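## Task

Lift the front cooling block, the one beside the handle, out of the drawer of cooler COLD and set it on deck slot D2, lying flat within the slot's locators. Its 5 loose tubes must finish in the same bores they started in. The rear block must stay flat in its place with every tube in its bore, and plate P1 must stay on D1 as it is now. Nothing may count on the robot to hold it in place at the end. Release the block and move the gripper away when done.

## Robot and tools

Robot: two arms, left_arm and right_arm, each with a parallel two-finger gripper. Either arm may do the work; the idle one can be parked out of the way. Bases in the scene frame: left_arm at (-0.015, +0.299, 0) m, right_arm at (+0.028, -0.367, 0) m, both turned only slightly about z.

Frame: one shared scene frame. Origin is on the table top midway between the arms, +z up, +x out across the table, left_arm on the +y side. The names left and right do not refer to image sides. Gripper axes: fingers point along the gripper's +z and open and close along its y. The reported hand position is the point between the finger pads, roughly 1 cm behind the tips; at long reach it can be off from the true position.

Scene: D1 is the deck slot beside COLD, D2 the next one beyond. COLD is loose on the table and must stay within about a finger width of its start, upright and barely rotated. Its open drawer rolls if pushed. Occasionally something briefly tugs a held part or nudges a loose object.

Row layout (used by execute_actions rows and by move target): 14 numbers, each in [-1, 1], always both arms. Order: dx, dy, dz, rx, ry, rz, opening for left_arm, then the same seven for right_arm. dx to rz are an offset, not a pose, in that gripper's own axes, taken from the gripper's pose in the most recent result that shows it. Before any result in the current scene shows it, and for second or later calls inside one reply, the offset is taken from where the hand actually is when the action starts. Scale: 1.0 equals 0.6 m of translation or 180 degrees of rotation; rx, ry, rz form one rotation vector. Opening is absolute: +1 fully open (0.094 m), -1 closed. All zeros is not a pause: it pulls the hand back to its reference pose.

execute_actions(actions, pictures): actions holds zero or one item. An empty list only reports state. {"rows": [...], "steps": n} runs up to 15 control steps of 1/30 s (default 15); each row counts from the same reference, not from the previous row, and the final row repeats if rows run out. {"steps": n} alone is a wait of up to 300 steps, counted from the previous result, so the time spent replying is included. pictures (boolean) chooses whether images come back. A refused call sends nothing.

move(target, speed): target is one 14-number row as above. Each gripper follows a straight path toward its target pose and all paths finish together, lasting 0.5 to 10 s (cut off at 10 s). speed in m/s, 0.002 to 0.5, default 0.25; rotation rate is capped at twice that in rad/s. Openings are sent at the start. There is no avoidance of obstacles or of the other arm, and hands can lag, drift or overshoot speed, especially with a nearly straight arm. Faster contact hits harder; aiming further past a contact presses harder. The result adds a move: line with the ending (done, off_target, moving, held, fault) and any limits (paced = pose clipped; held = some steps blocked, after which the arm may jump faster), plus each hand's distance from its target.

wait(seconds): 0 to 10 s, robot gets nothing new. zoom_image(camera, region): camera is cam_high, cam_low, cam_left_wrist or cam_right_wrist; region [x0, y0, x1, y1] in pixels from the top-left, at most 504 by 504. Images: cam_high and cam_low 672x504, wrist cameras 504x504 fisheye. read_manual(section): only "licences"; moves nothing. finished_scene(scene): 1 or 2, ends that scene permanently and starts the next.

Control behaviour: each step the commanded pose is clipped to within 70 mm and 16 degrees of the measured pose; position wins over orientation if both cannot be met. After an action ends the arm keeps going only to its last clipped pose, so check the result and send the remainder. Arms tend to finish a centimetre or more short, usually low, and can sag with repeated zeros; to hold an arm still, send the correction back to its wanted pose in a reply's first call and zeros afterwards. Moves of a few mm may do nothing. Because offsets count from measured poses, repeating an offset against a rigid surface does not press deeper, but against something that yields it does. The simulation keeps running while you compose replies.

Result lines: per-arm position (m) and quat_wxyz; grip_measured is the finger opening on the command scale (last Joint positions entry is opening in metres; each gripper may read up to about 1 mm off). Hand target shows where the controller is driving each hand. pose unreachable means the clearance check altered or blocked that arm's command; HELD marks blocked steps. FAULT means an arm stopped. MOTOR HOT warns from 85 °C; at 100 °C an OVER-TEMPERATURE FAULT drops that arm, and holding loads heats motors even while idle.

Gripping: to hold, command an opening roughly 0.03 below grip_measured (less for a lighter hold). Pads give about 50 to 62 N, less on very thin parts, with a brief spike at first contact.

Joint ranges (rad), base to wrist: -2.880 to 2.880, 0.000 to 3.142, 0.000 to 3.019, -1.693 to 1.571, -1.571 to 1.571, -2.094 to 2.094.

Avoid: arms touching or pushing each other, knocking anything off the table, shoving COLD or its drawer, dropping or slamming the block, spilling tubes, hard pushes, and long loaded holds.

Each tool is called after "Call:" by a JSON object that holds its "name" and its "arguments".

## Session

Call:
{"name": "execute_actions", "arguments": {"actions": []}}

Scene clock: 0.00 s of 6600.00 s.
left_arm: end_effector_position=(+0.2220, -0.2090, +0.3793) grip_measured=+1.000 end_effector_quat_wxyz=(+0.491, +0.728, +0.430, +0.210) | right_arm: end_effector_position=(+0.5493, -0.3053, +0.4705) grip_measured=+1.000 end_effector_quat_wxyz=(+0.689, -0.049, +0.722, +0.037)
Joint positions: left_arm=[-1.385  1.3    1.243 -0.489 -0.599  1.111  0.094] | right_arm=[ 0.001  1.063  1.032 -0.017 -0.005 -0.014  0.094]
Joint velocities: left_arm=[-0.015 -0.015 -0.007 -0.007  0.022 -0.022  0.   ] | right_arm=[-0.005  0.005  0.012  0.017  0.022 -0.007  0.   ]
Hand target (left_arm): +0.223, -0.212, +0.401; +0.508, +0.716, +0.432, +0.205
Hand target (right_arm): +0.551, -0.305, +0.483; +0.696, -0.049, +0.715, +0.038

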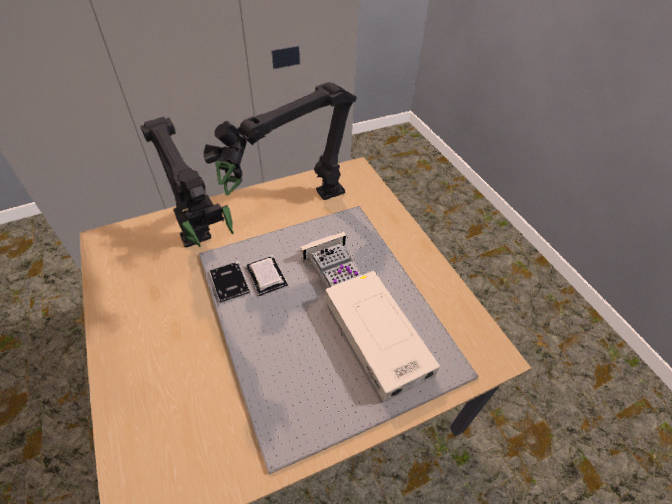

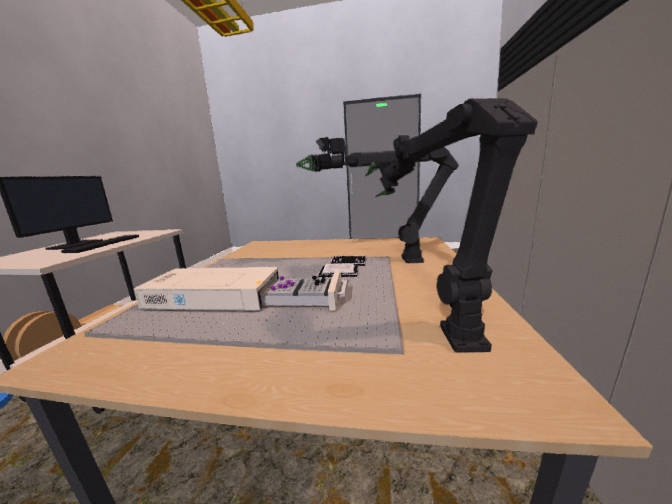

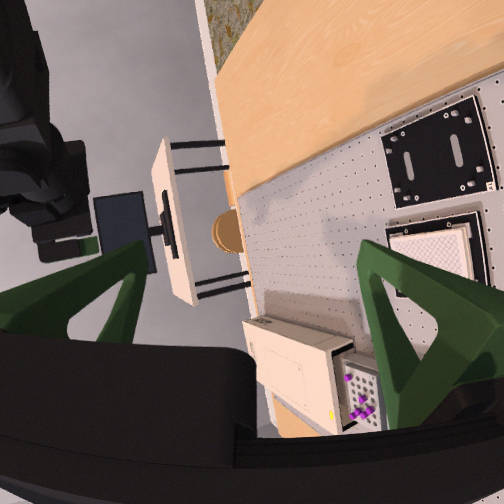

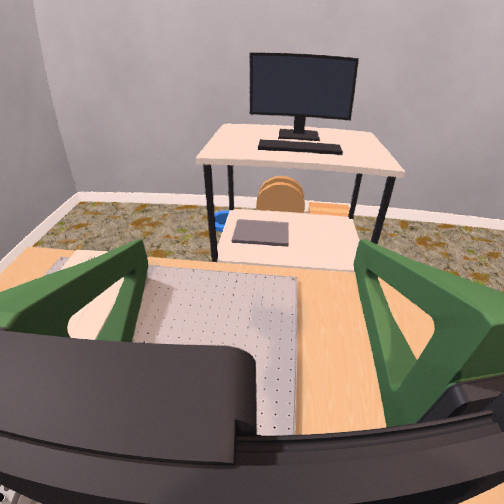

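Call:
{"name": "zoom_image", "arguments": {"camera": "cam_high", "region": [200, 215, 390, 315]}}

Call:
{"name": "zoom_image", "arguments": {"camera": "cam_low", "region": [240, 245, 380, 320]}}

Region (200, 215, 390, 315) of cam_high's 672x504 image, scaled by 2.653, with more detail than that image has; it fills the top 265 rows of this view, and the rest is white.

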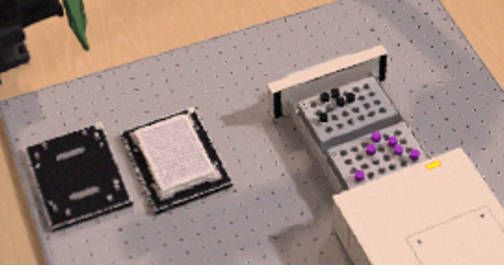

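Region (240, 245, 380, 320) of cam_low's 672x504 image, scaled by 3.600, with more detail than that image has; it fills the top 270 rows of this view, and the rest is white.

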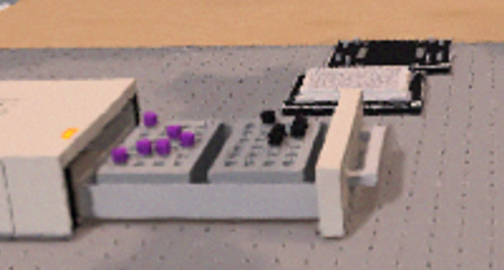

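Call:
{"name": "move", "arguments": {"target": [0.651,-0.1435,-0.631,-0.265,0.031,-0.48,1,0,0,0,0,0,0,1], "speed": 0.25}}

Scene clock: 29.87 s of 6600.00 s.
left_arm: end_effector_position=(+0.1587, +0.2900, +0.3984) grip_measured=+1.000 end_effector_quat_wxyz=(+0.695, +0.045, +0.710, +0.101) | right_arm: end_effector_position=(+0.5493, -0.3053, +0.4705) grip_measured=+1.000 end_effector_quat_wxyz=(+0.689, -0.049, +0.722, +0.037)
Joint positions: left_arm=[-1.516 -0.014  0.617 -0.872 -1.517 -0.035  0.094] | right_arm=[ 0.001  1.063  1.032 -0.017 -0.005 -0.014  0.094]
Joint velocities: left_arm=[-0.005 -0.024  0.002  0.002 -0.022  0.007  0.   ] | right_arm=[-0.015 -0.015  0.007  0.022 -0.007  0.066  0.   ]
Hand target (left_arm): +0.159, +0.288, +0.400; +0.696, +0.046, +0.710, +0.096
Hand target (right_arm): +0.549, -0.305, +0.470; +0.689, -0.049, +0.722, +0.037
Off the commanded pose (left_arm): 0.059 m, 13 deg.
Off the commanded pose (right_arm): 0.000 m, 0 deg.
After step 90, 23.00 s passed at rest.
move: held (left_arm); limits=held; held on 11 of 116 steps (left_arm), including the last (left_arm)
pose unreachable (left arm): on one or more control steps of this call this arm could not follow its commanded pose, so it was not sent that pose on those steps. On the call's last step it was still not sent that pose. It may still have moved: this result reports where it is.
cause: the commanded pose would bring two parts of the arm too close to each other (its wrist (the part past joint 4) and its wrist camera, with joints 5 (wrist yaw) and 6 (wrist roll) between them).
camera_calibration (this result's frames):
cam_left_wrist: T_world_to_cam=[[0.101206, -0.975334, -0.196165, 0.346666], [-0.599322, 0.0976127, -0.794534, 0.388112], [0.794085, 0.197978, -0.57466, 0.171066], [0, 0, 0, 1]] pos_world=[0.0616786, 0.266364, 0.474677]

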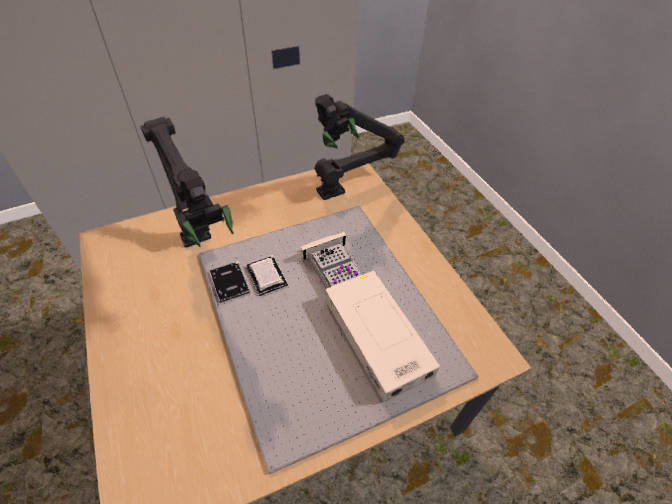

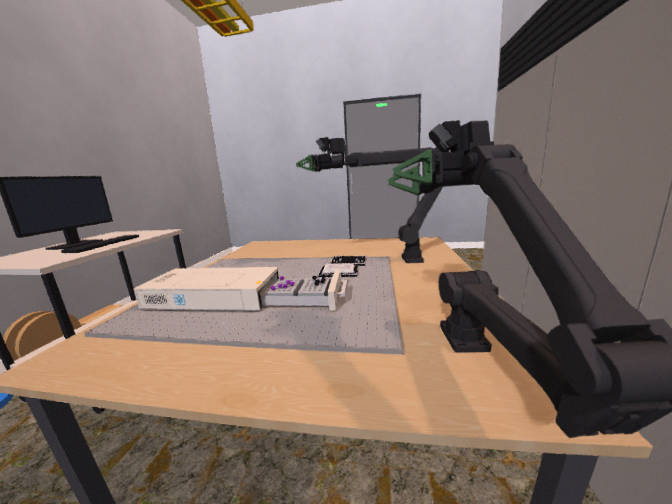

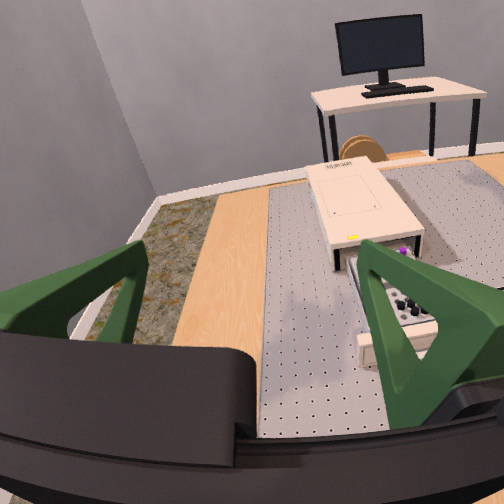

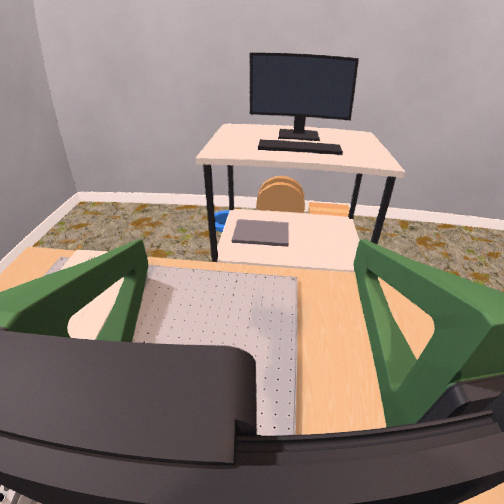

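Call:
{"name": "move", "arguments": {"target": [0,0,0,0,0,0,1,0.366,0.7,-0.186,-0.348,0.388,-0.359,1], "speed": 0.25}}

Scene clock: 41.83 s of 6600.00 s.
left_arm: end_effector_position=(+0.1587, +0.2900, +0.3984) grip_measured=+1.000 end_effector_quat_wxyz=(+0.695, +0.045, +0.710, +0.101) | right_arm: end_effector_position=(+0.3772, +0.0826, +0.2494) grip_measured=+1.000 end_effector_quat_wxyz=(-0.010, -0.701, +0.713, -0.009)
Joint positions: left_arm=[-1.516 -0.014  0.617 -0.872 -1.517 -0.035  0.094] | right_arm=[ 0.8    1.854  1.907 -1.645  0.015 -0.638  0.094]
Joint velocities: left_arm=[-0.005 -0.005 -0.002 -0.007 -0.007 -0.037  0.   ] | right_arm=[-0.005  0.015 -0.012 -0.007  0.081 -0.066  0.   ]
Hand target (left_arm): +0.159, +0.290, +0.398; +0.695, +0.045, +0.710, +0.101
Hand target (right_arm): +0.379, +0.094, +0.257; -0.000, +0.710, -0.704, +0.006
Off the commanded pose (left_arm): 0.000 m, 0 deg.
Off the commanded pose (right_arm): 0.011 m, 2 deg.
After step 90, 4.30 s passed at rest.
move: off_target (right_arm)
camera_calibration (this result's frames):
cam_left_wrist: T_world_to_cam=[[0.101206, -0.975334, -0.196165, 0.346666], [-0.599322, 0.0976127, -0.794534, 0.388112], [0.794085, 0.197978, -0.57466, 0.171066], [0, 0, 0, 1]] pos_world=[0.0616786, 0.266364, 0.474677]
cam_right_wrist: T_world_to_cam=[[0.999864, -0.0139134, 0.00880869, -0.376787], [-0.0163623, -0.779029, 0.626774, -0.0785366], [-0.00185835, -0.626833, -0.779151, 0.372637], [0, 0, 0, 1]] pos_world=[0.376144, 0.167156, 0.342884]

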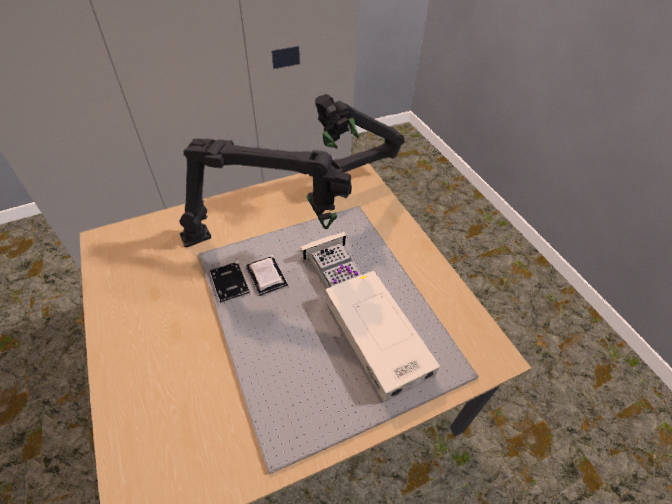

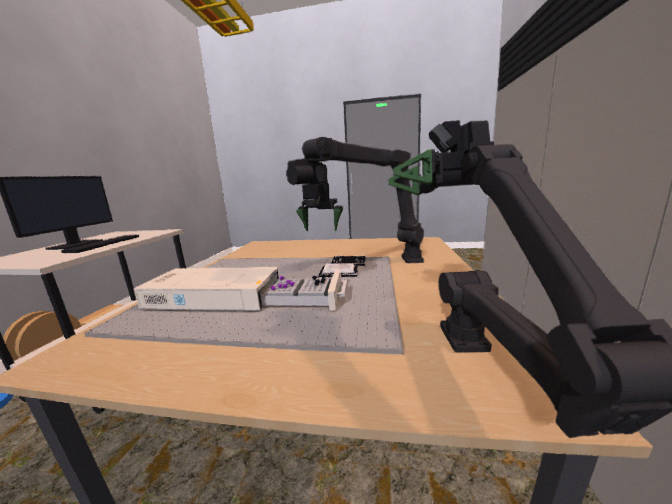

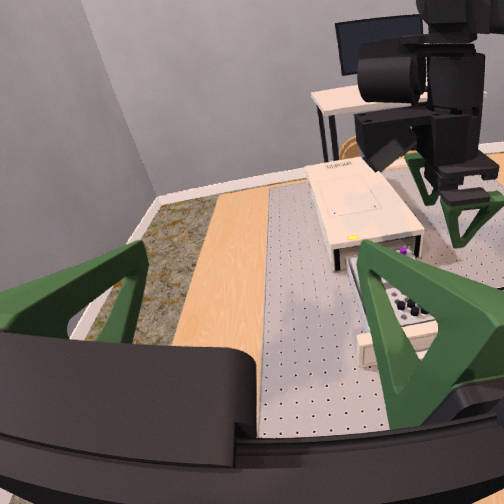

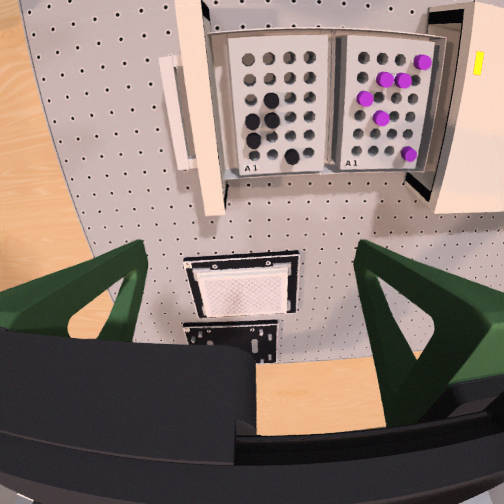

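Call:
{"name": "zoom_image", "arguments": {"camera": "cam_right_wrist", "region": [150, 0, 450, 220]}}

Region (150, 0, 450, 220) of cam_right_wrist's 504x504 image, scaled by 1.680, with more detail than that image has; it fills the top 370 rows of this view, and the rest is white.

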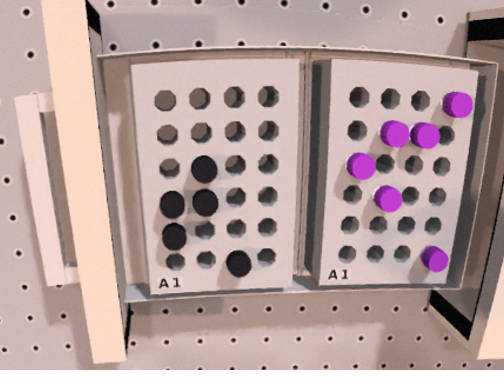

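Call:
{"name": "move", "arguments": {"target": [0,0,0,0,0,0,1,-0.0445,-0.0462,0.199,0.0007,-0.0085,-0.022,1], "speed": 0.1}}

Scene clock: 69.73 s of 6600.00 s.
left_arm: end_effector_position=(+0.1587, +0.2900, +0.3984) grip_measured=+1.000 end_effector_quat_wxyz=(+0.695, +0.045, +0.710, +0.101) | right_arm: end_effector_position=(+0.3991, +0.1113, +0.1467) grip_measured=+1.000 end_effector_quat_wxyz=(-0.011, +0.725, -0.689, +0.001)
Joint positions: left_arm=[-1.516 -0.014  0.617 -0.872 -1.517 -0.035  0.094] | right_arm=[ 0.797  1.945  1.773 -1.377  0.004 -0.709  0.094]
Joint velocities: left_arm=[-0.005 -0.005 -0.002 -0.012  0.007  0.037  0.   ] | right_arm=[-0.005 -0.015  0.007  0.007 -0.007  0.022  0.   ]
Hand target (left_arm): +0.159, +0.290, +0.398; +0.695, +0.045, +0.710, +0.101
Hand target (right_arm): +0.407, +0.106, +0.130; -0.000, +0.726, -0.688, -0.000
Off the commanded pose (left_arm): 0.000 m, 0 deg.
Off the commanded pose (right_arm): 0.019 m, 1 deg.
After step 90, 23.27 s passed at rest.
move: off_target (right_arm)
camera_calibration (this result's frames):
cam_left_wrist: T_world_to_cam=[[0.101206, -0.975334, -0.196165, 0.346666], [-0.599322, 0.0976127, -0.794534, 0.388112], [0.794085, 0.197978, -0.57466, 0.171066], [0, 0, 0, 1]] pos_world=[0.0616786, 0.266364, 0.474677]
cam_right_wrist: T_world_to_cam=[[0.998232, 0.0532496, 0.0264144, -0.406774], [0.0271229, -0.803468, 0.59473, -0.00138549], [0.0528923, -0.592962, -0.803492, 0.288624], [0, 0, 0, 1]] pos_world=[0.390826, 0.19169, 0.243475]

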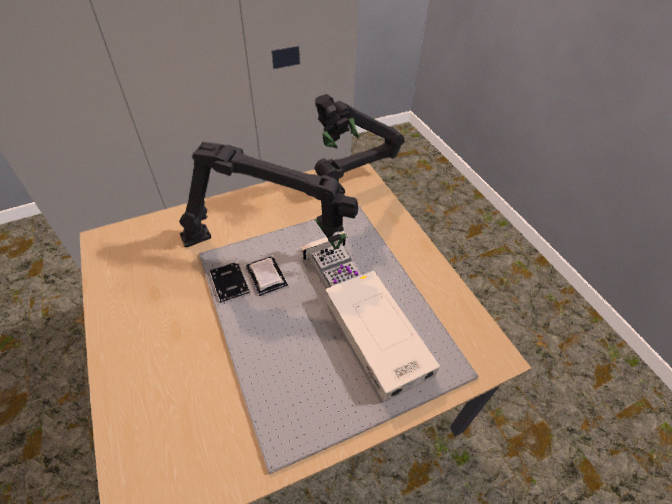

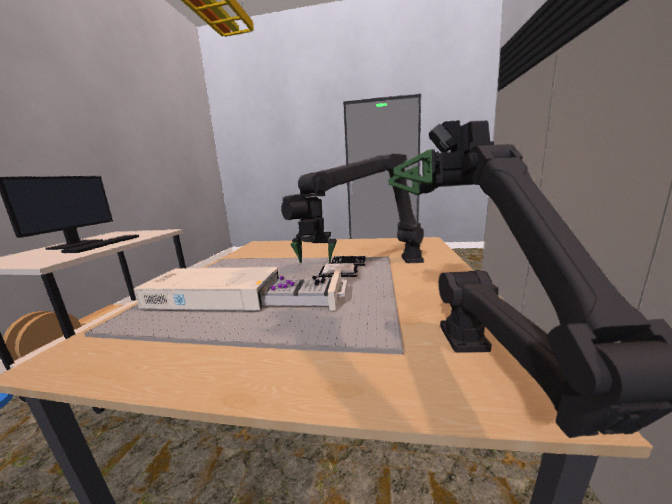

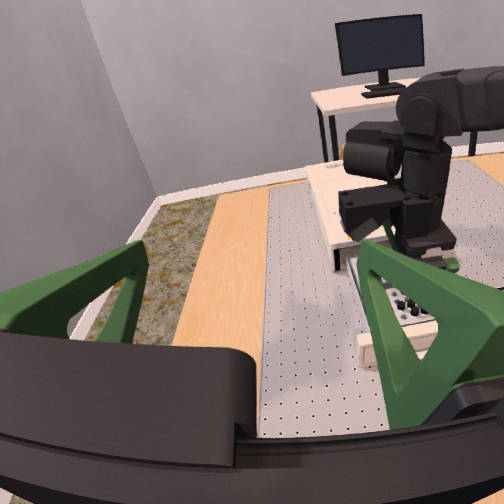

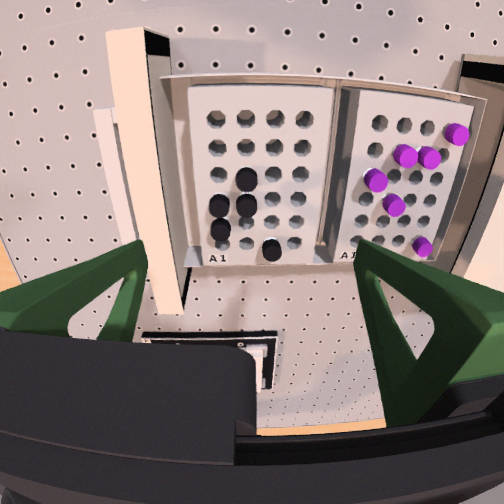

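Call:
{"name": "move", "arguments": {"target": [0,0,0,0,0,0,1,0.014,-0.016,0.09,-0.0055,0.0044,0,1], "speed": 0.04}}

Call:
{"name": "zoom_image", "arguments": {"camera": "cam_low", "region": [250, 230, 370, 320]}}

Scene clock: 77.43 s of 6600.00 s.
left_arm: end_effector_position=(+0.1587, +0.2900, +0.3984) grip_measured=+1.000 end_effector_quat_wxyz=(+0.695, +0.045, +0.710, +0.101) | right_arm: end_effector_position=(+0.4038, +0.1101, +0.1133) grip_measured=+1.000 end_effector_quat_wxyz=(-0.013, +0.724, -0.689, +0.000)
Joint positions: left_arm=[-1.516 -0.014  0.617 -0.872 -1.517 -0.035  0.094] | right_arm=[ 0.79   1.967  1.716 -1.294  0.003 -0.715  0.094]
Joint velocities: left_arm=[ 0.005 -0.015 -0.007 -0.027 -0.037  0.007  0.   ] | right_arm=[-0.005  0.005  0.012  0.002 -0.081 -0.095  0.   ]
Hand target (left_arm): +0.159, +0.290, +0.398; +0.695, +0.045, +0.710, +0.101
Hand target (right_arm): +0.410, +0.104, +0.093; +0.000, +0.725, -0.689, -0.001
Off the commanded pose (left_arm): 0.000 m, 0 deg.
Off the commanded pose (right_arm): 0.022 m, 2 deg.
After step 90, 2.90 s passed at rest.
move: off_target (right_arm)
camera_calibration (this result's frames):
cam_left_wrist: T_world_to_cam=[[0.101206, -0.975334, -0.196165, 0.346666], [-0.599322, 0.0976127, -0.794534, 0.388112], [0.794085, 0.197978, -0.57466, 0.171066], [0, 0, 0, 1]] pos_world=[0.0616786, 0.266364, 0.474677]
cam_right_wrist: T_world_to_cam=[[0.998268, 0.0512465, 0.0288876, -0.410569], [0.0242798, -0.806195, 0.591151, 0.0192482], [0.0535835, -0.589426, -0.806043, 0.260436], [0, 0, 0, 1]] pos_world=[0.395435, 0.190066, 0.210404]

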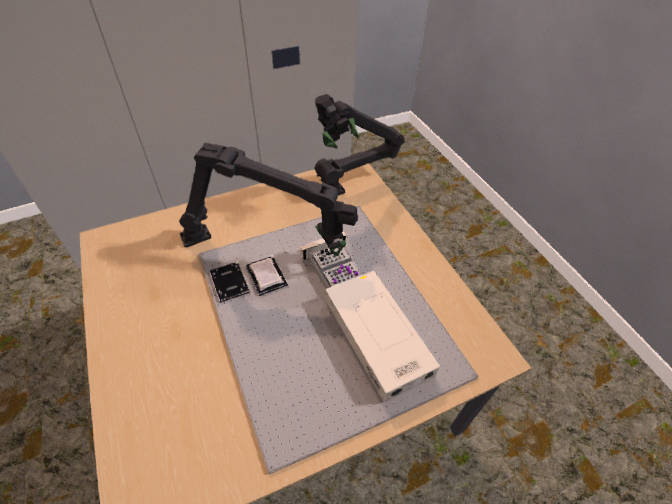

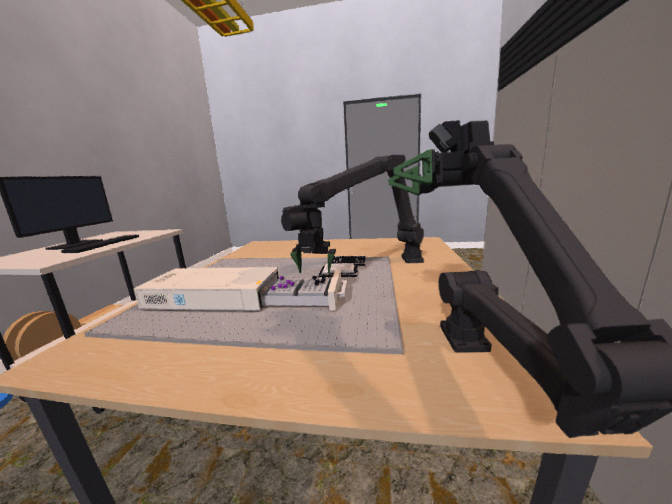

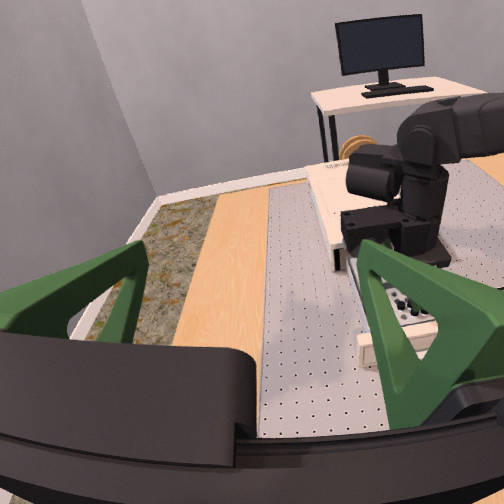

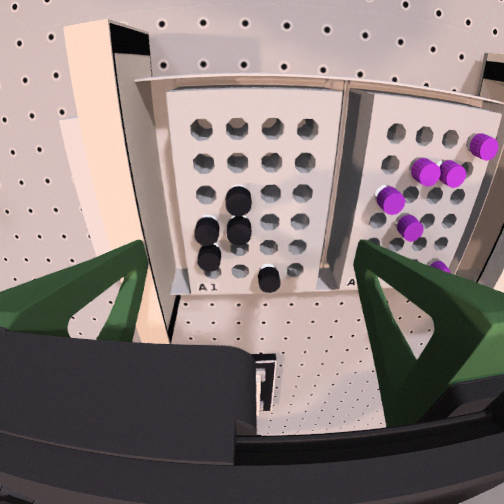

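Region (250, 230, 370, 320) of cam_low's 672x504 image, scaled by 4.200, with more detail than that image has; it fills the top 378 rows of this view, and the rest is white.

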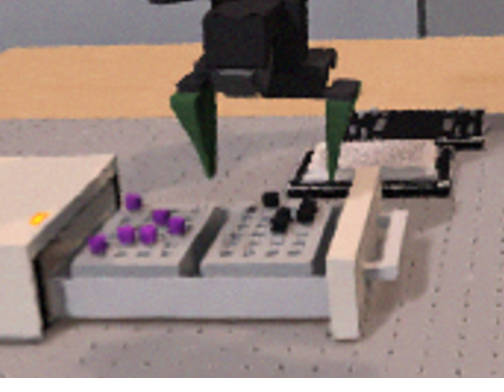

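Call:
{"name": "move", "arguments": {"target": [0,0,0,0,0,0,1,0.019,-0.0125,0.083,-0.011,0.011,0,1], "speed": 0.03}}

Call:
{"name": "zoom_image", "arguments": {"camera": "cam_low", "region": [250, 230, 370, 320]}}

Scene clock: 84.20 s of 6600.00 s.
left_arm: end_effector_position=(+0.1587, +0.2900, +0.3984) grip_measured=+1.000 end_effector_quat_wxyz=(+0.695, +0.045, +0.710, +0.101) | right_arm: end_effector_position=(+0.4072, +0.1076, +0.0857) grip_measured=+1.000 end_effector_quat_wxyz=(-0.004, +0.724, -0.690, +0.001)
Joint positions: left_arm=[-1.516 -0.014  0.617 -0.872 -1.517 -0.035  0.094] | right_arm=[ 0.782  2.     1.693 -1.256  0.002 -0.721  0.094]
Joint velocities: left_arm=[ 0.005 -0.015 -0.017  0.012 -0.007 -0.007  0.   ] | right_arm=[-0.015 -0.015 -0.007 -0.007  0.066 -0.037  0.   ]
Hand target (left_arm): +0.159, +0.290, +0.398; +0.695, +0.045, +0.710, +0.101
Hand target (right_arm): +0.413, +0.100, +0.064; +0.011, +0.724, -0.689, -0.000
Off the commanded pose (left_arm): 0.000 m, 0 deg.
Off the commanded pose (right_arm): 0.024 m, 2 deg.
After step 90, 1.73 s passed at rest.
move: off_target (right_arm)
camera_calibration (this result's frames):
cam_left_wrist: T_world_to_cam=[[0.101206, -0.975334, -0.196165, 0.346666], [-0.599322, 0.0976127, -0.794534, 0.388112], [0.794085, 0.197978, -0.57466, 0.171066], [0, 0, 0, 1]] pos_world=[0.0616786, 0.266364, 0.474677]
cam_right_wrist: T_world_to_cam=[[0.998613, 0.0500512, 0.0163158, -0.412006], [0.0301554, -0.797906, 0.602028, 0.0291872], [0.0431506, -0.600701, -0.798309, 0.241346], [0, 0, 0, 1]] pos_world=[0.40014, 0.188887, 0.181819]

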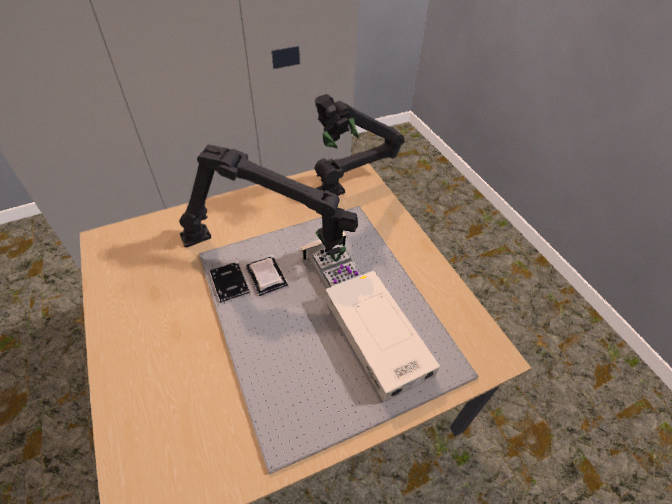

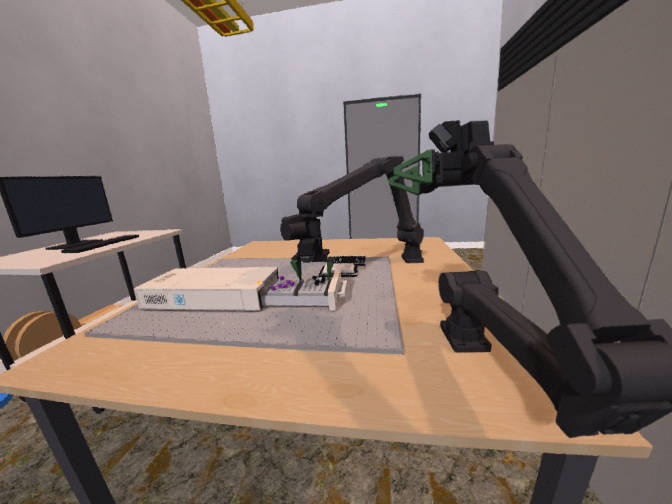

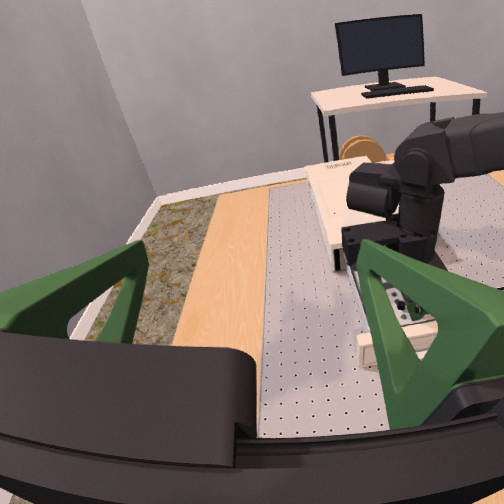

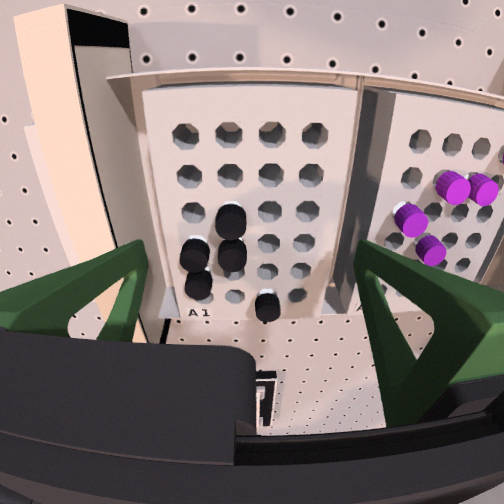

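Region (250, 230, 370, 320) of cam_low's 672x504 image, scaled by 4.200, with more detail than that image has; it fills the top 378 rows of this view, and the rest is white.

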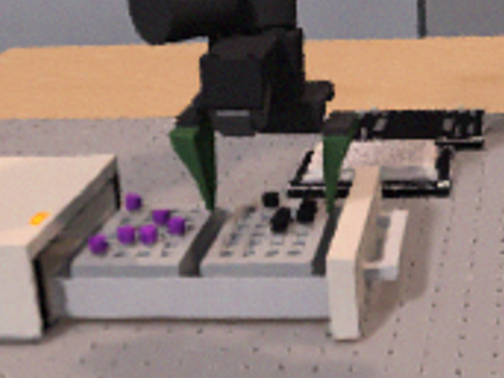

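Call:
{"name": "move", "arguments": {"target": [0,0,0,0,0,0,1,0.0135,-0.0085,0.07,-0.008,0.0075,0,0.95], "speed": 0.02}}

Call:
{"name": "zoom_image", "arguments": {"camera": "cam_low", "region": [250, 230, 370, 320]}}

Scene clock: 90.60 s of 6600.00 s.
left_arm: end_effector_position=(+0.1587, +0.2900, +0.3984) grip_measured=+1.000 end_effector_quat_wxyz=(+0.695, +0.045, +0.710, +0.101) | right_arm: end_effector_position=(+0.4076, +0.1081, +0.0664) grip_measured=+0.953 end_effector_quat_wxyz=(-0.003, +0.724, -0.690, +0.001)
Joint positions: left_arm=[-1.516 -0.014  0.617 -0.872 -1.517 -0.035  0.094] | right_arm=[ 0.782  2.02   1.673 -1.219  0.002 -0.721  0.092]
Joint velocities: left_arm=[-0.015  0.015  0.022  0.002  0.007 -0.007  0.   ] | right_arm=[-0.015 -0.005 -0.012 -0.022 -0.037 -0.022  0.001]
Hand target (left_arm): +0.159, +0.290, +0.398; +0.695, +0.045, +0.710, +0.101
Hand target (right_arm): +0.413, +0.100, +0.044; +0.013, +0.724, -0.690, -0.000
Off the commanded pose (left_arm): 0.000 m, 0 deg.
Off the commanded pose (right_arm): 0.025 m, 2 deg.
After step 90, 0.97 s passed at rest.
move: off_target (right_arm)
camera_calibration (this result's frames):
cam_left_wrist: T_world_to_cam=[[0.101206, -0.975334, -0.196165, 0.346666], [-0.599322, 0.0976127, -0.794534, 0.388112], [0.794085, 0.197978, -0.57466, 0.171066], [0, 0, 0, 1]] pos_world=[0.0616786, 0.266364, 0.474677]
cam_right_wrist: T_world_to_cam=[[0.998623, 0.0504687, 0.0142988, -0.412078], [0.0316048, -0.796453, 0.603874, 0.0404015], [0.041865, -0.60259, -0.796952, 0.22685], [0, 0, 0, 1]] pos_world=[0.400737, 0.189673, 0.162283]

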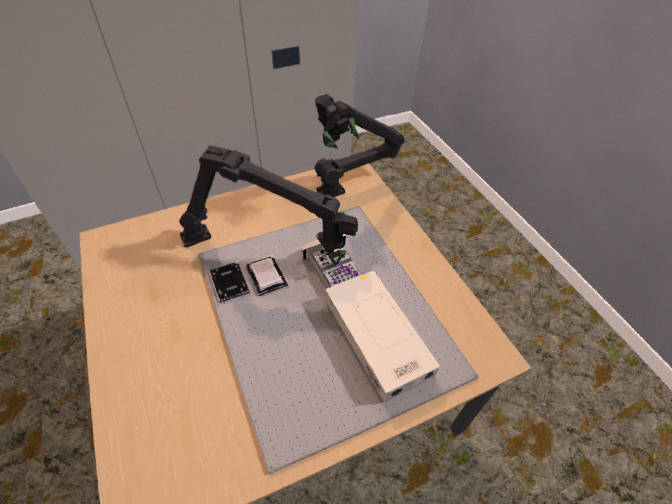

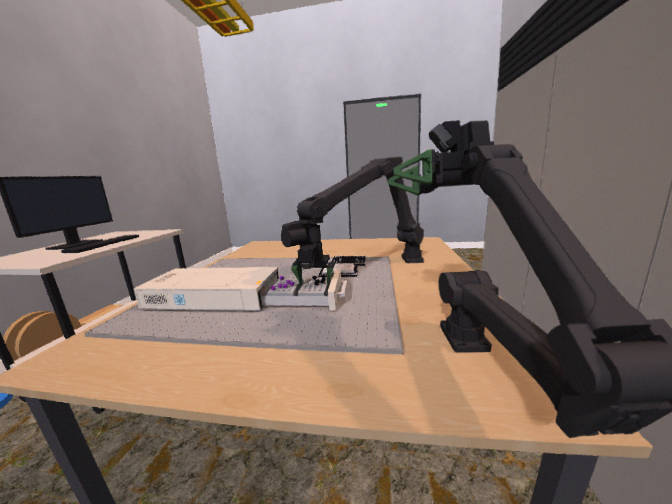

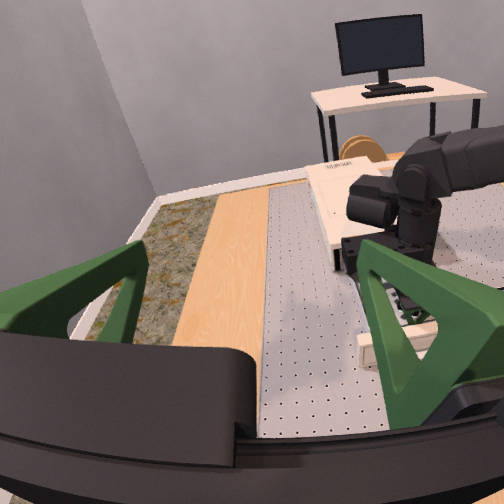

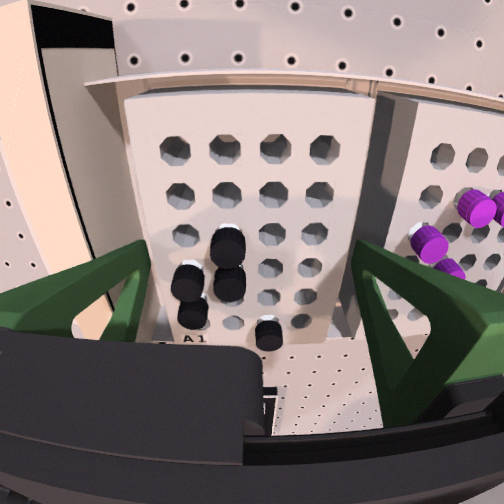

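Region (250, 230, 370, 320) of cam_low's 672x504 image, scaled by 4.200, with more detail than that image has; it fills the top 378 rows of this view, and the rest is white.

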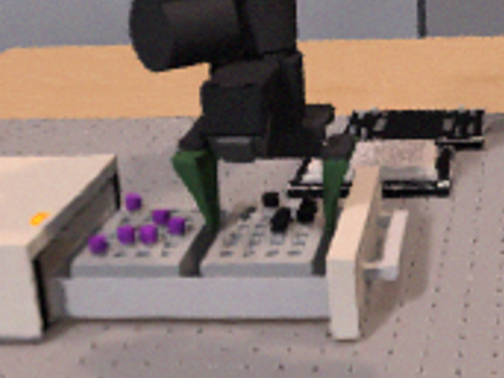

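Call:
{"name": "move", "arguments": {"target": [0,0,0,0,0,0,1,0.014,-0.008,0.056,-0.0075,0.007,0,0.95], "speed": 0.015}}

Call:
{"name": "zoom_image", "arguments": {"camera": "cam_low", "region": [250, 230, 370, 320]}}

Scene clock: 96.07 s of 6600.00 s.
left_arm: end_effector_position=(+0.1587, +0.2900, +0.3984) grip_measured=+1.000 end_effector_quat_wxyz=(+0.695, +0.045, +0.710, +0.101) | right_arm: end_effector_position=(+0.4080, +0.1087, +0.0556) grip_measured=+0.953 end_effector_quat_wxyz=(-0.003, +0.724, -0.690, +0.001)
Joint positions: left_arm=[-1.516 -0.014  0.617 -0.872 -1.517 -0.035  0.094] | right_arm=[ 0.782  2.032  1.662 -1.196  0.002 -0.721  0.092]
Joint velocities: left_arm=[ 0.005 -0.015 -0.012  0.007  0.051 -0.022  0.   ] | right_arm=[ 0.005 -0.005  0.002 -0.017 -0.022 -0.037 -0.   ]
Hand target (left_arm): +0.159, +0.290, +0.398; +0.695, +0.045, +0.710, +0.101
Hand target (right_arm): +0.413, +0.100, +0.033; +0.013, +0.724, -0.690, -0.000
Off the commanded pose (left_arm): 0.000 m, 0 deg.
Off the commanded pose (right_arm): 0.025 m, 2 deg.
move: off_target (right_arm)
camera_calibration (this result's frames):
cam_left_wrist: T_world_to_cam=[[0.101206, -0.975334, -0.196165, 0.346666], [-0.599322, 0.0976127, -0.794534, 0.388112], [0.794085, 0.197978, -0.57466, 0.171066], [0, 0, 0, 1]] pos_world=[0.0616786, 0.266364, 0.474677]
cam_right_wrist: T_world_to_cam=[[0.998623, 0.0504687, 0.0142988, -0.412357], [0.0316048, -0.796453, 0.603874, 0.0472838], [0.041865, -0.60259, -0.796952, 0.21858], [0, 0, 0, 1]] pos_world=[0.401144, 0.190185, 0.151541]

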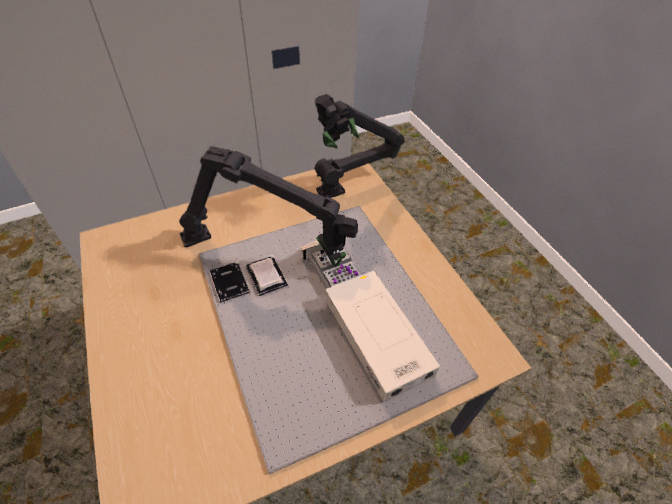

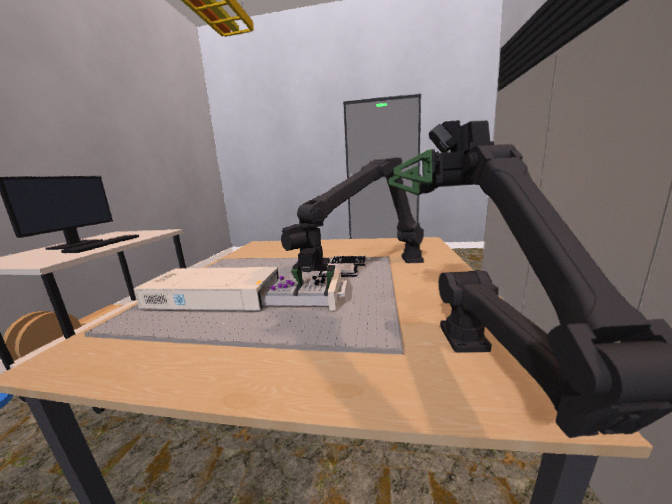

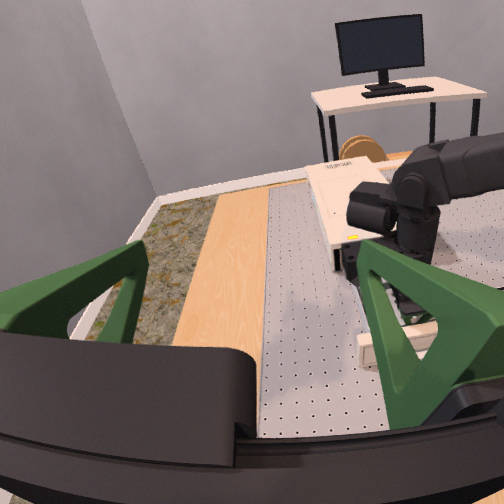

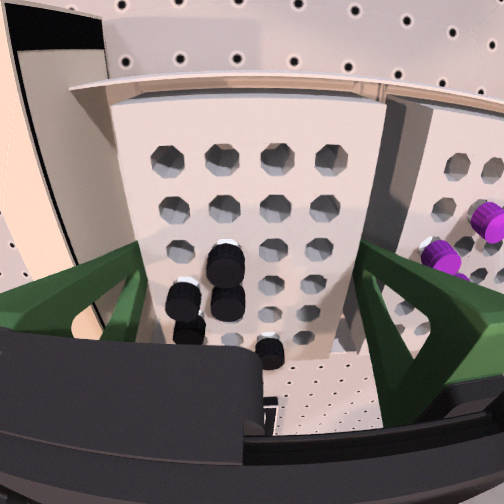

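Region (250, 230, 370, 320) of cam_low's 672x504 image, scaled by 4.200, with more detail than that image has; it fills the top 378 rows of this view, and the rest is white.

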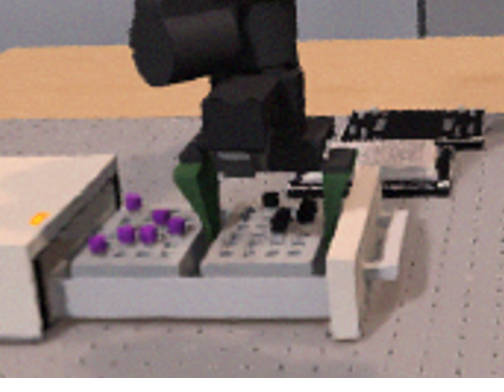

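In the gaps. Narrow a bit and go 9 mm deeper.

Call:
{"name": "move", "arguments": {"target": [0,0,0,0,0,0,1,0.015,-0.0075,0.053,-0.0075,0.007,0,0.89], "speed": 0.015}}

Call:
{"name": "zoom_image", "arguments": {"camera": "cam_low", "region": [250, 230, 370, 320]}}

Scene clock: 100.93 s of 6600.00 s.
left_arm: end_effector_position=(+0.1587, +0.2900, +0.3984) grip_measured=+1.000 end_effector_quat_wxyz=(+0.695, +0.045, +0.710, +0.101) | right_arm: end_effector_position=(+0.4081, +0.1087, +0.0469) grip_measured=+0.893 end_effector_quat_wxyz=(-0.002, +0.724, -0.690, +0.001)
Joint positions: left_arm=[-1.516 -0.014  0.617 -0.872 -1.517 -0.035  0.094] | right_arm=[ 0.782  2.041  1.653 -1.178  0.002 -0.721  0.089]
Joint velocities: left_arm=[-0.015 -0.005 -0.007 -0.037  0.022 -0.037  0.   ] | right_arm=[ 0.005 -0.005 -0.017  0.002  0.051 -0.066 -0.   ]
Hand target (left_arm): +0.159, +0.290, +0.398; +0.695, +0.045, +0.710, +0.101
Hand target (right_arm): +0.413, +0.100, +0.025; +0.013, +0.724, -0.690, -0.000
Off the commanded pose (left_arm): 0.000 m, 0 deg.
Off the commanded pose (right_arm): 0.025 m, 2 deg.
move: off_target (right_arm)
camera_calibration (this result's frames):
cam_left_wrist: T_world_to_cam=[[0.101206, -0.975334, -0.196165, 0.346666], [-0.599322, 0.0976127, -0.794534, 0.388112], [0.794085, 0.197978, -0.57466, 0.171066], [0, 0, 0, 1]] pos_world=[0.0616786, 0.266364, 0.474677]
cam_right_wrist: T_world_to_cam=[[0.998627, 0.0504729, 0.0140464, -0.412278], [0.0317483, -0.796273, 0.604104, 0.052528], [0.0416757, -0.602828, -0.796782, 0.211741], [0, 0, 0, 1]] pos_world=[0.40122, 0.190279, 0.14277]

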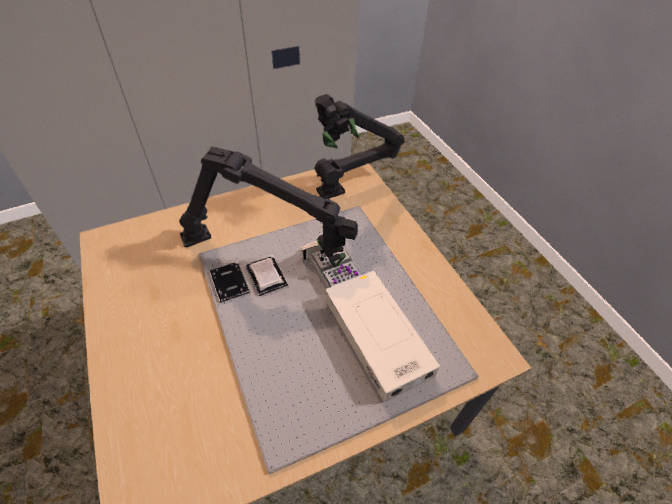

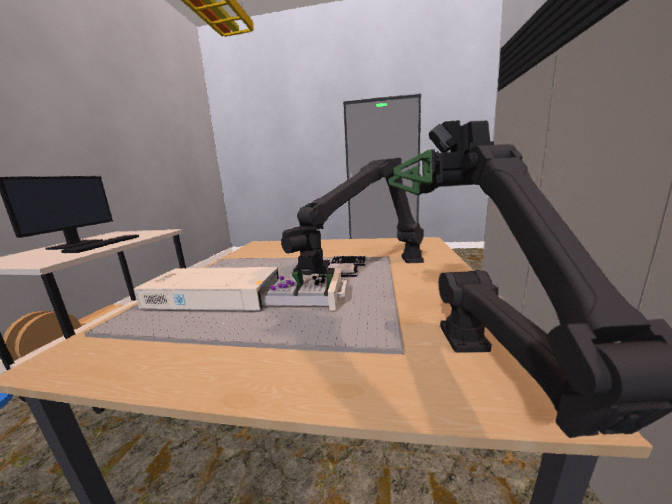

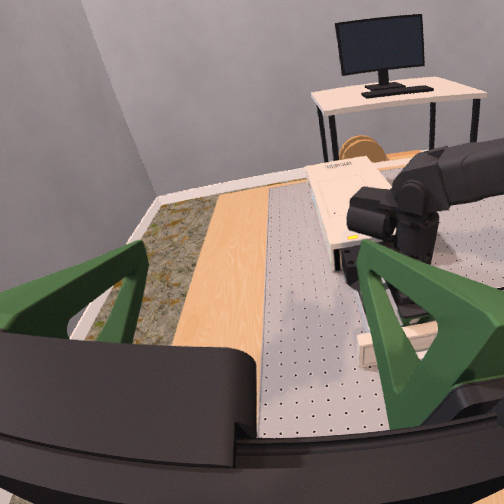

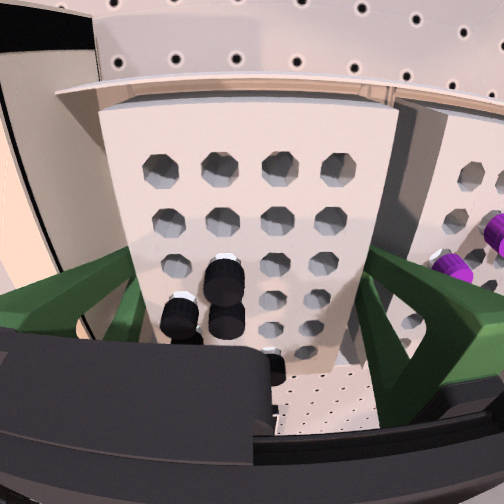

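Region (250, 230, 370, 320) of cam_low's 672x504 image, scaled by 4.200, with more detail than that image has; it fills the top 378 rows of this view, and the rest is white.

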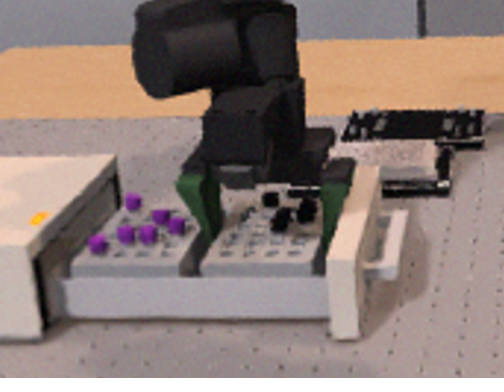

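Call:
{"name": "execute_actions", "arguments": {"actions": [{"rows":[[0,0,0,0,0,0,1,0,0,0,0,0,0,0.87],[0,0,0,0,0,0,1,0,0,0,0,0,0,0.86],[0,0,0,0,0,0,1,0,0,0,0,0,0,0.85],[0,0,0,0,0,0,1,0,0,0,0,0,0,0.84],[0,0,0,0,0,0,1,0,0,0,0,0,0,0.83],[0,0,0,0,0,0,1,0,0,0,0,0,0,0.82],[0,0,0,0,0,0,1,0,0,0,0,0,0,0.81],[0,0,0,0,0,0,1,0,0,0,0,0,0,0.80],[0,0,0,0,0,0,1,0,0,0,0,0,0,0.79],[0,0,0,0,0,0,1,0,0,0,0,0,0,0.78]],"steps":15}], "pictures": false}}

Scene clock: 106.50 s of 6600.00 s.
left_arm: end_effector_position=(+0.1587, +0.2900, +0.3984) grip_measured=+1.000 end_effector_quat_wxyz=(+0.695, +0.045, +0.710, +0.101) | right_arm: end_effector_position=(+0.4079, +0.1088, +0.0469) grip_measured=+0.805 end_effector_quat_wxyz=(-0.002, +0.724, -0.690, +0.000)
Joint positions: left_arm=[-1.516 -0.014  0.617 -0.872 -1.517 -0.035  0.094] | right_arm=[ 0.782  2.041  1.653 -1.178  0.001 -0.721  0.085]
Joint velocities: left_arm=[-0.015 -0.015 -0.017 -0.002 -0.022 -0.037  0.   ] | right_arm=[-0.015 -0.015  0.002 -0.012 -0.007 -0.037  0.001]
Hand target (left_arm): +0.159, +0.290, +0.398; +0.695, +0.045, +0.710, +0.101
Hand target (right_arm): +0.408, +0.109, +0.047; -0.002, +0.724, -0.690, +0.001
Off the commanded pose (left_arm): 0.000 m, 0 deg.
Off the commanded pose (right_arm): 0.000 m, 0 deg.
Steps of this call (steps 1 to 90: nothing new was sent; then 2.07 s passed at rest; steps 91 to 105: all 15 steps of this action). Readings (end_effector_position):
91: left_arm (+0.1587, +0.2900, +0.3984) | right_arm (+0.4081, +0.1087, +0.0469)
92: left_arm (+0.1587, +0.2900, +0.3984) | right_arm (+0.4081, +0.1087, +0.0469)
94: left_arm (+0.1587, +0.2900, +0.3984) | right_arm (+0.4081, +0.1087, +0.0469)
98: left_arm (+0.1587, +0.2900, +0.3984) | right_arm (+0.4079, +0.1088, +0.0469)
105: the state above


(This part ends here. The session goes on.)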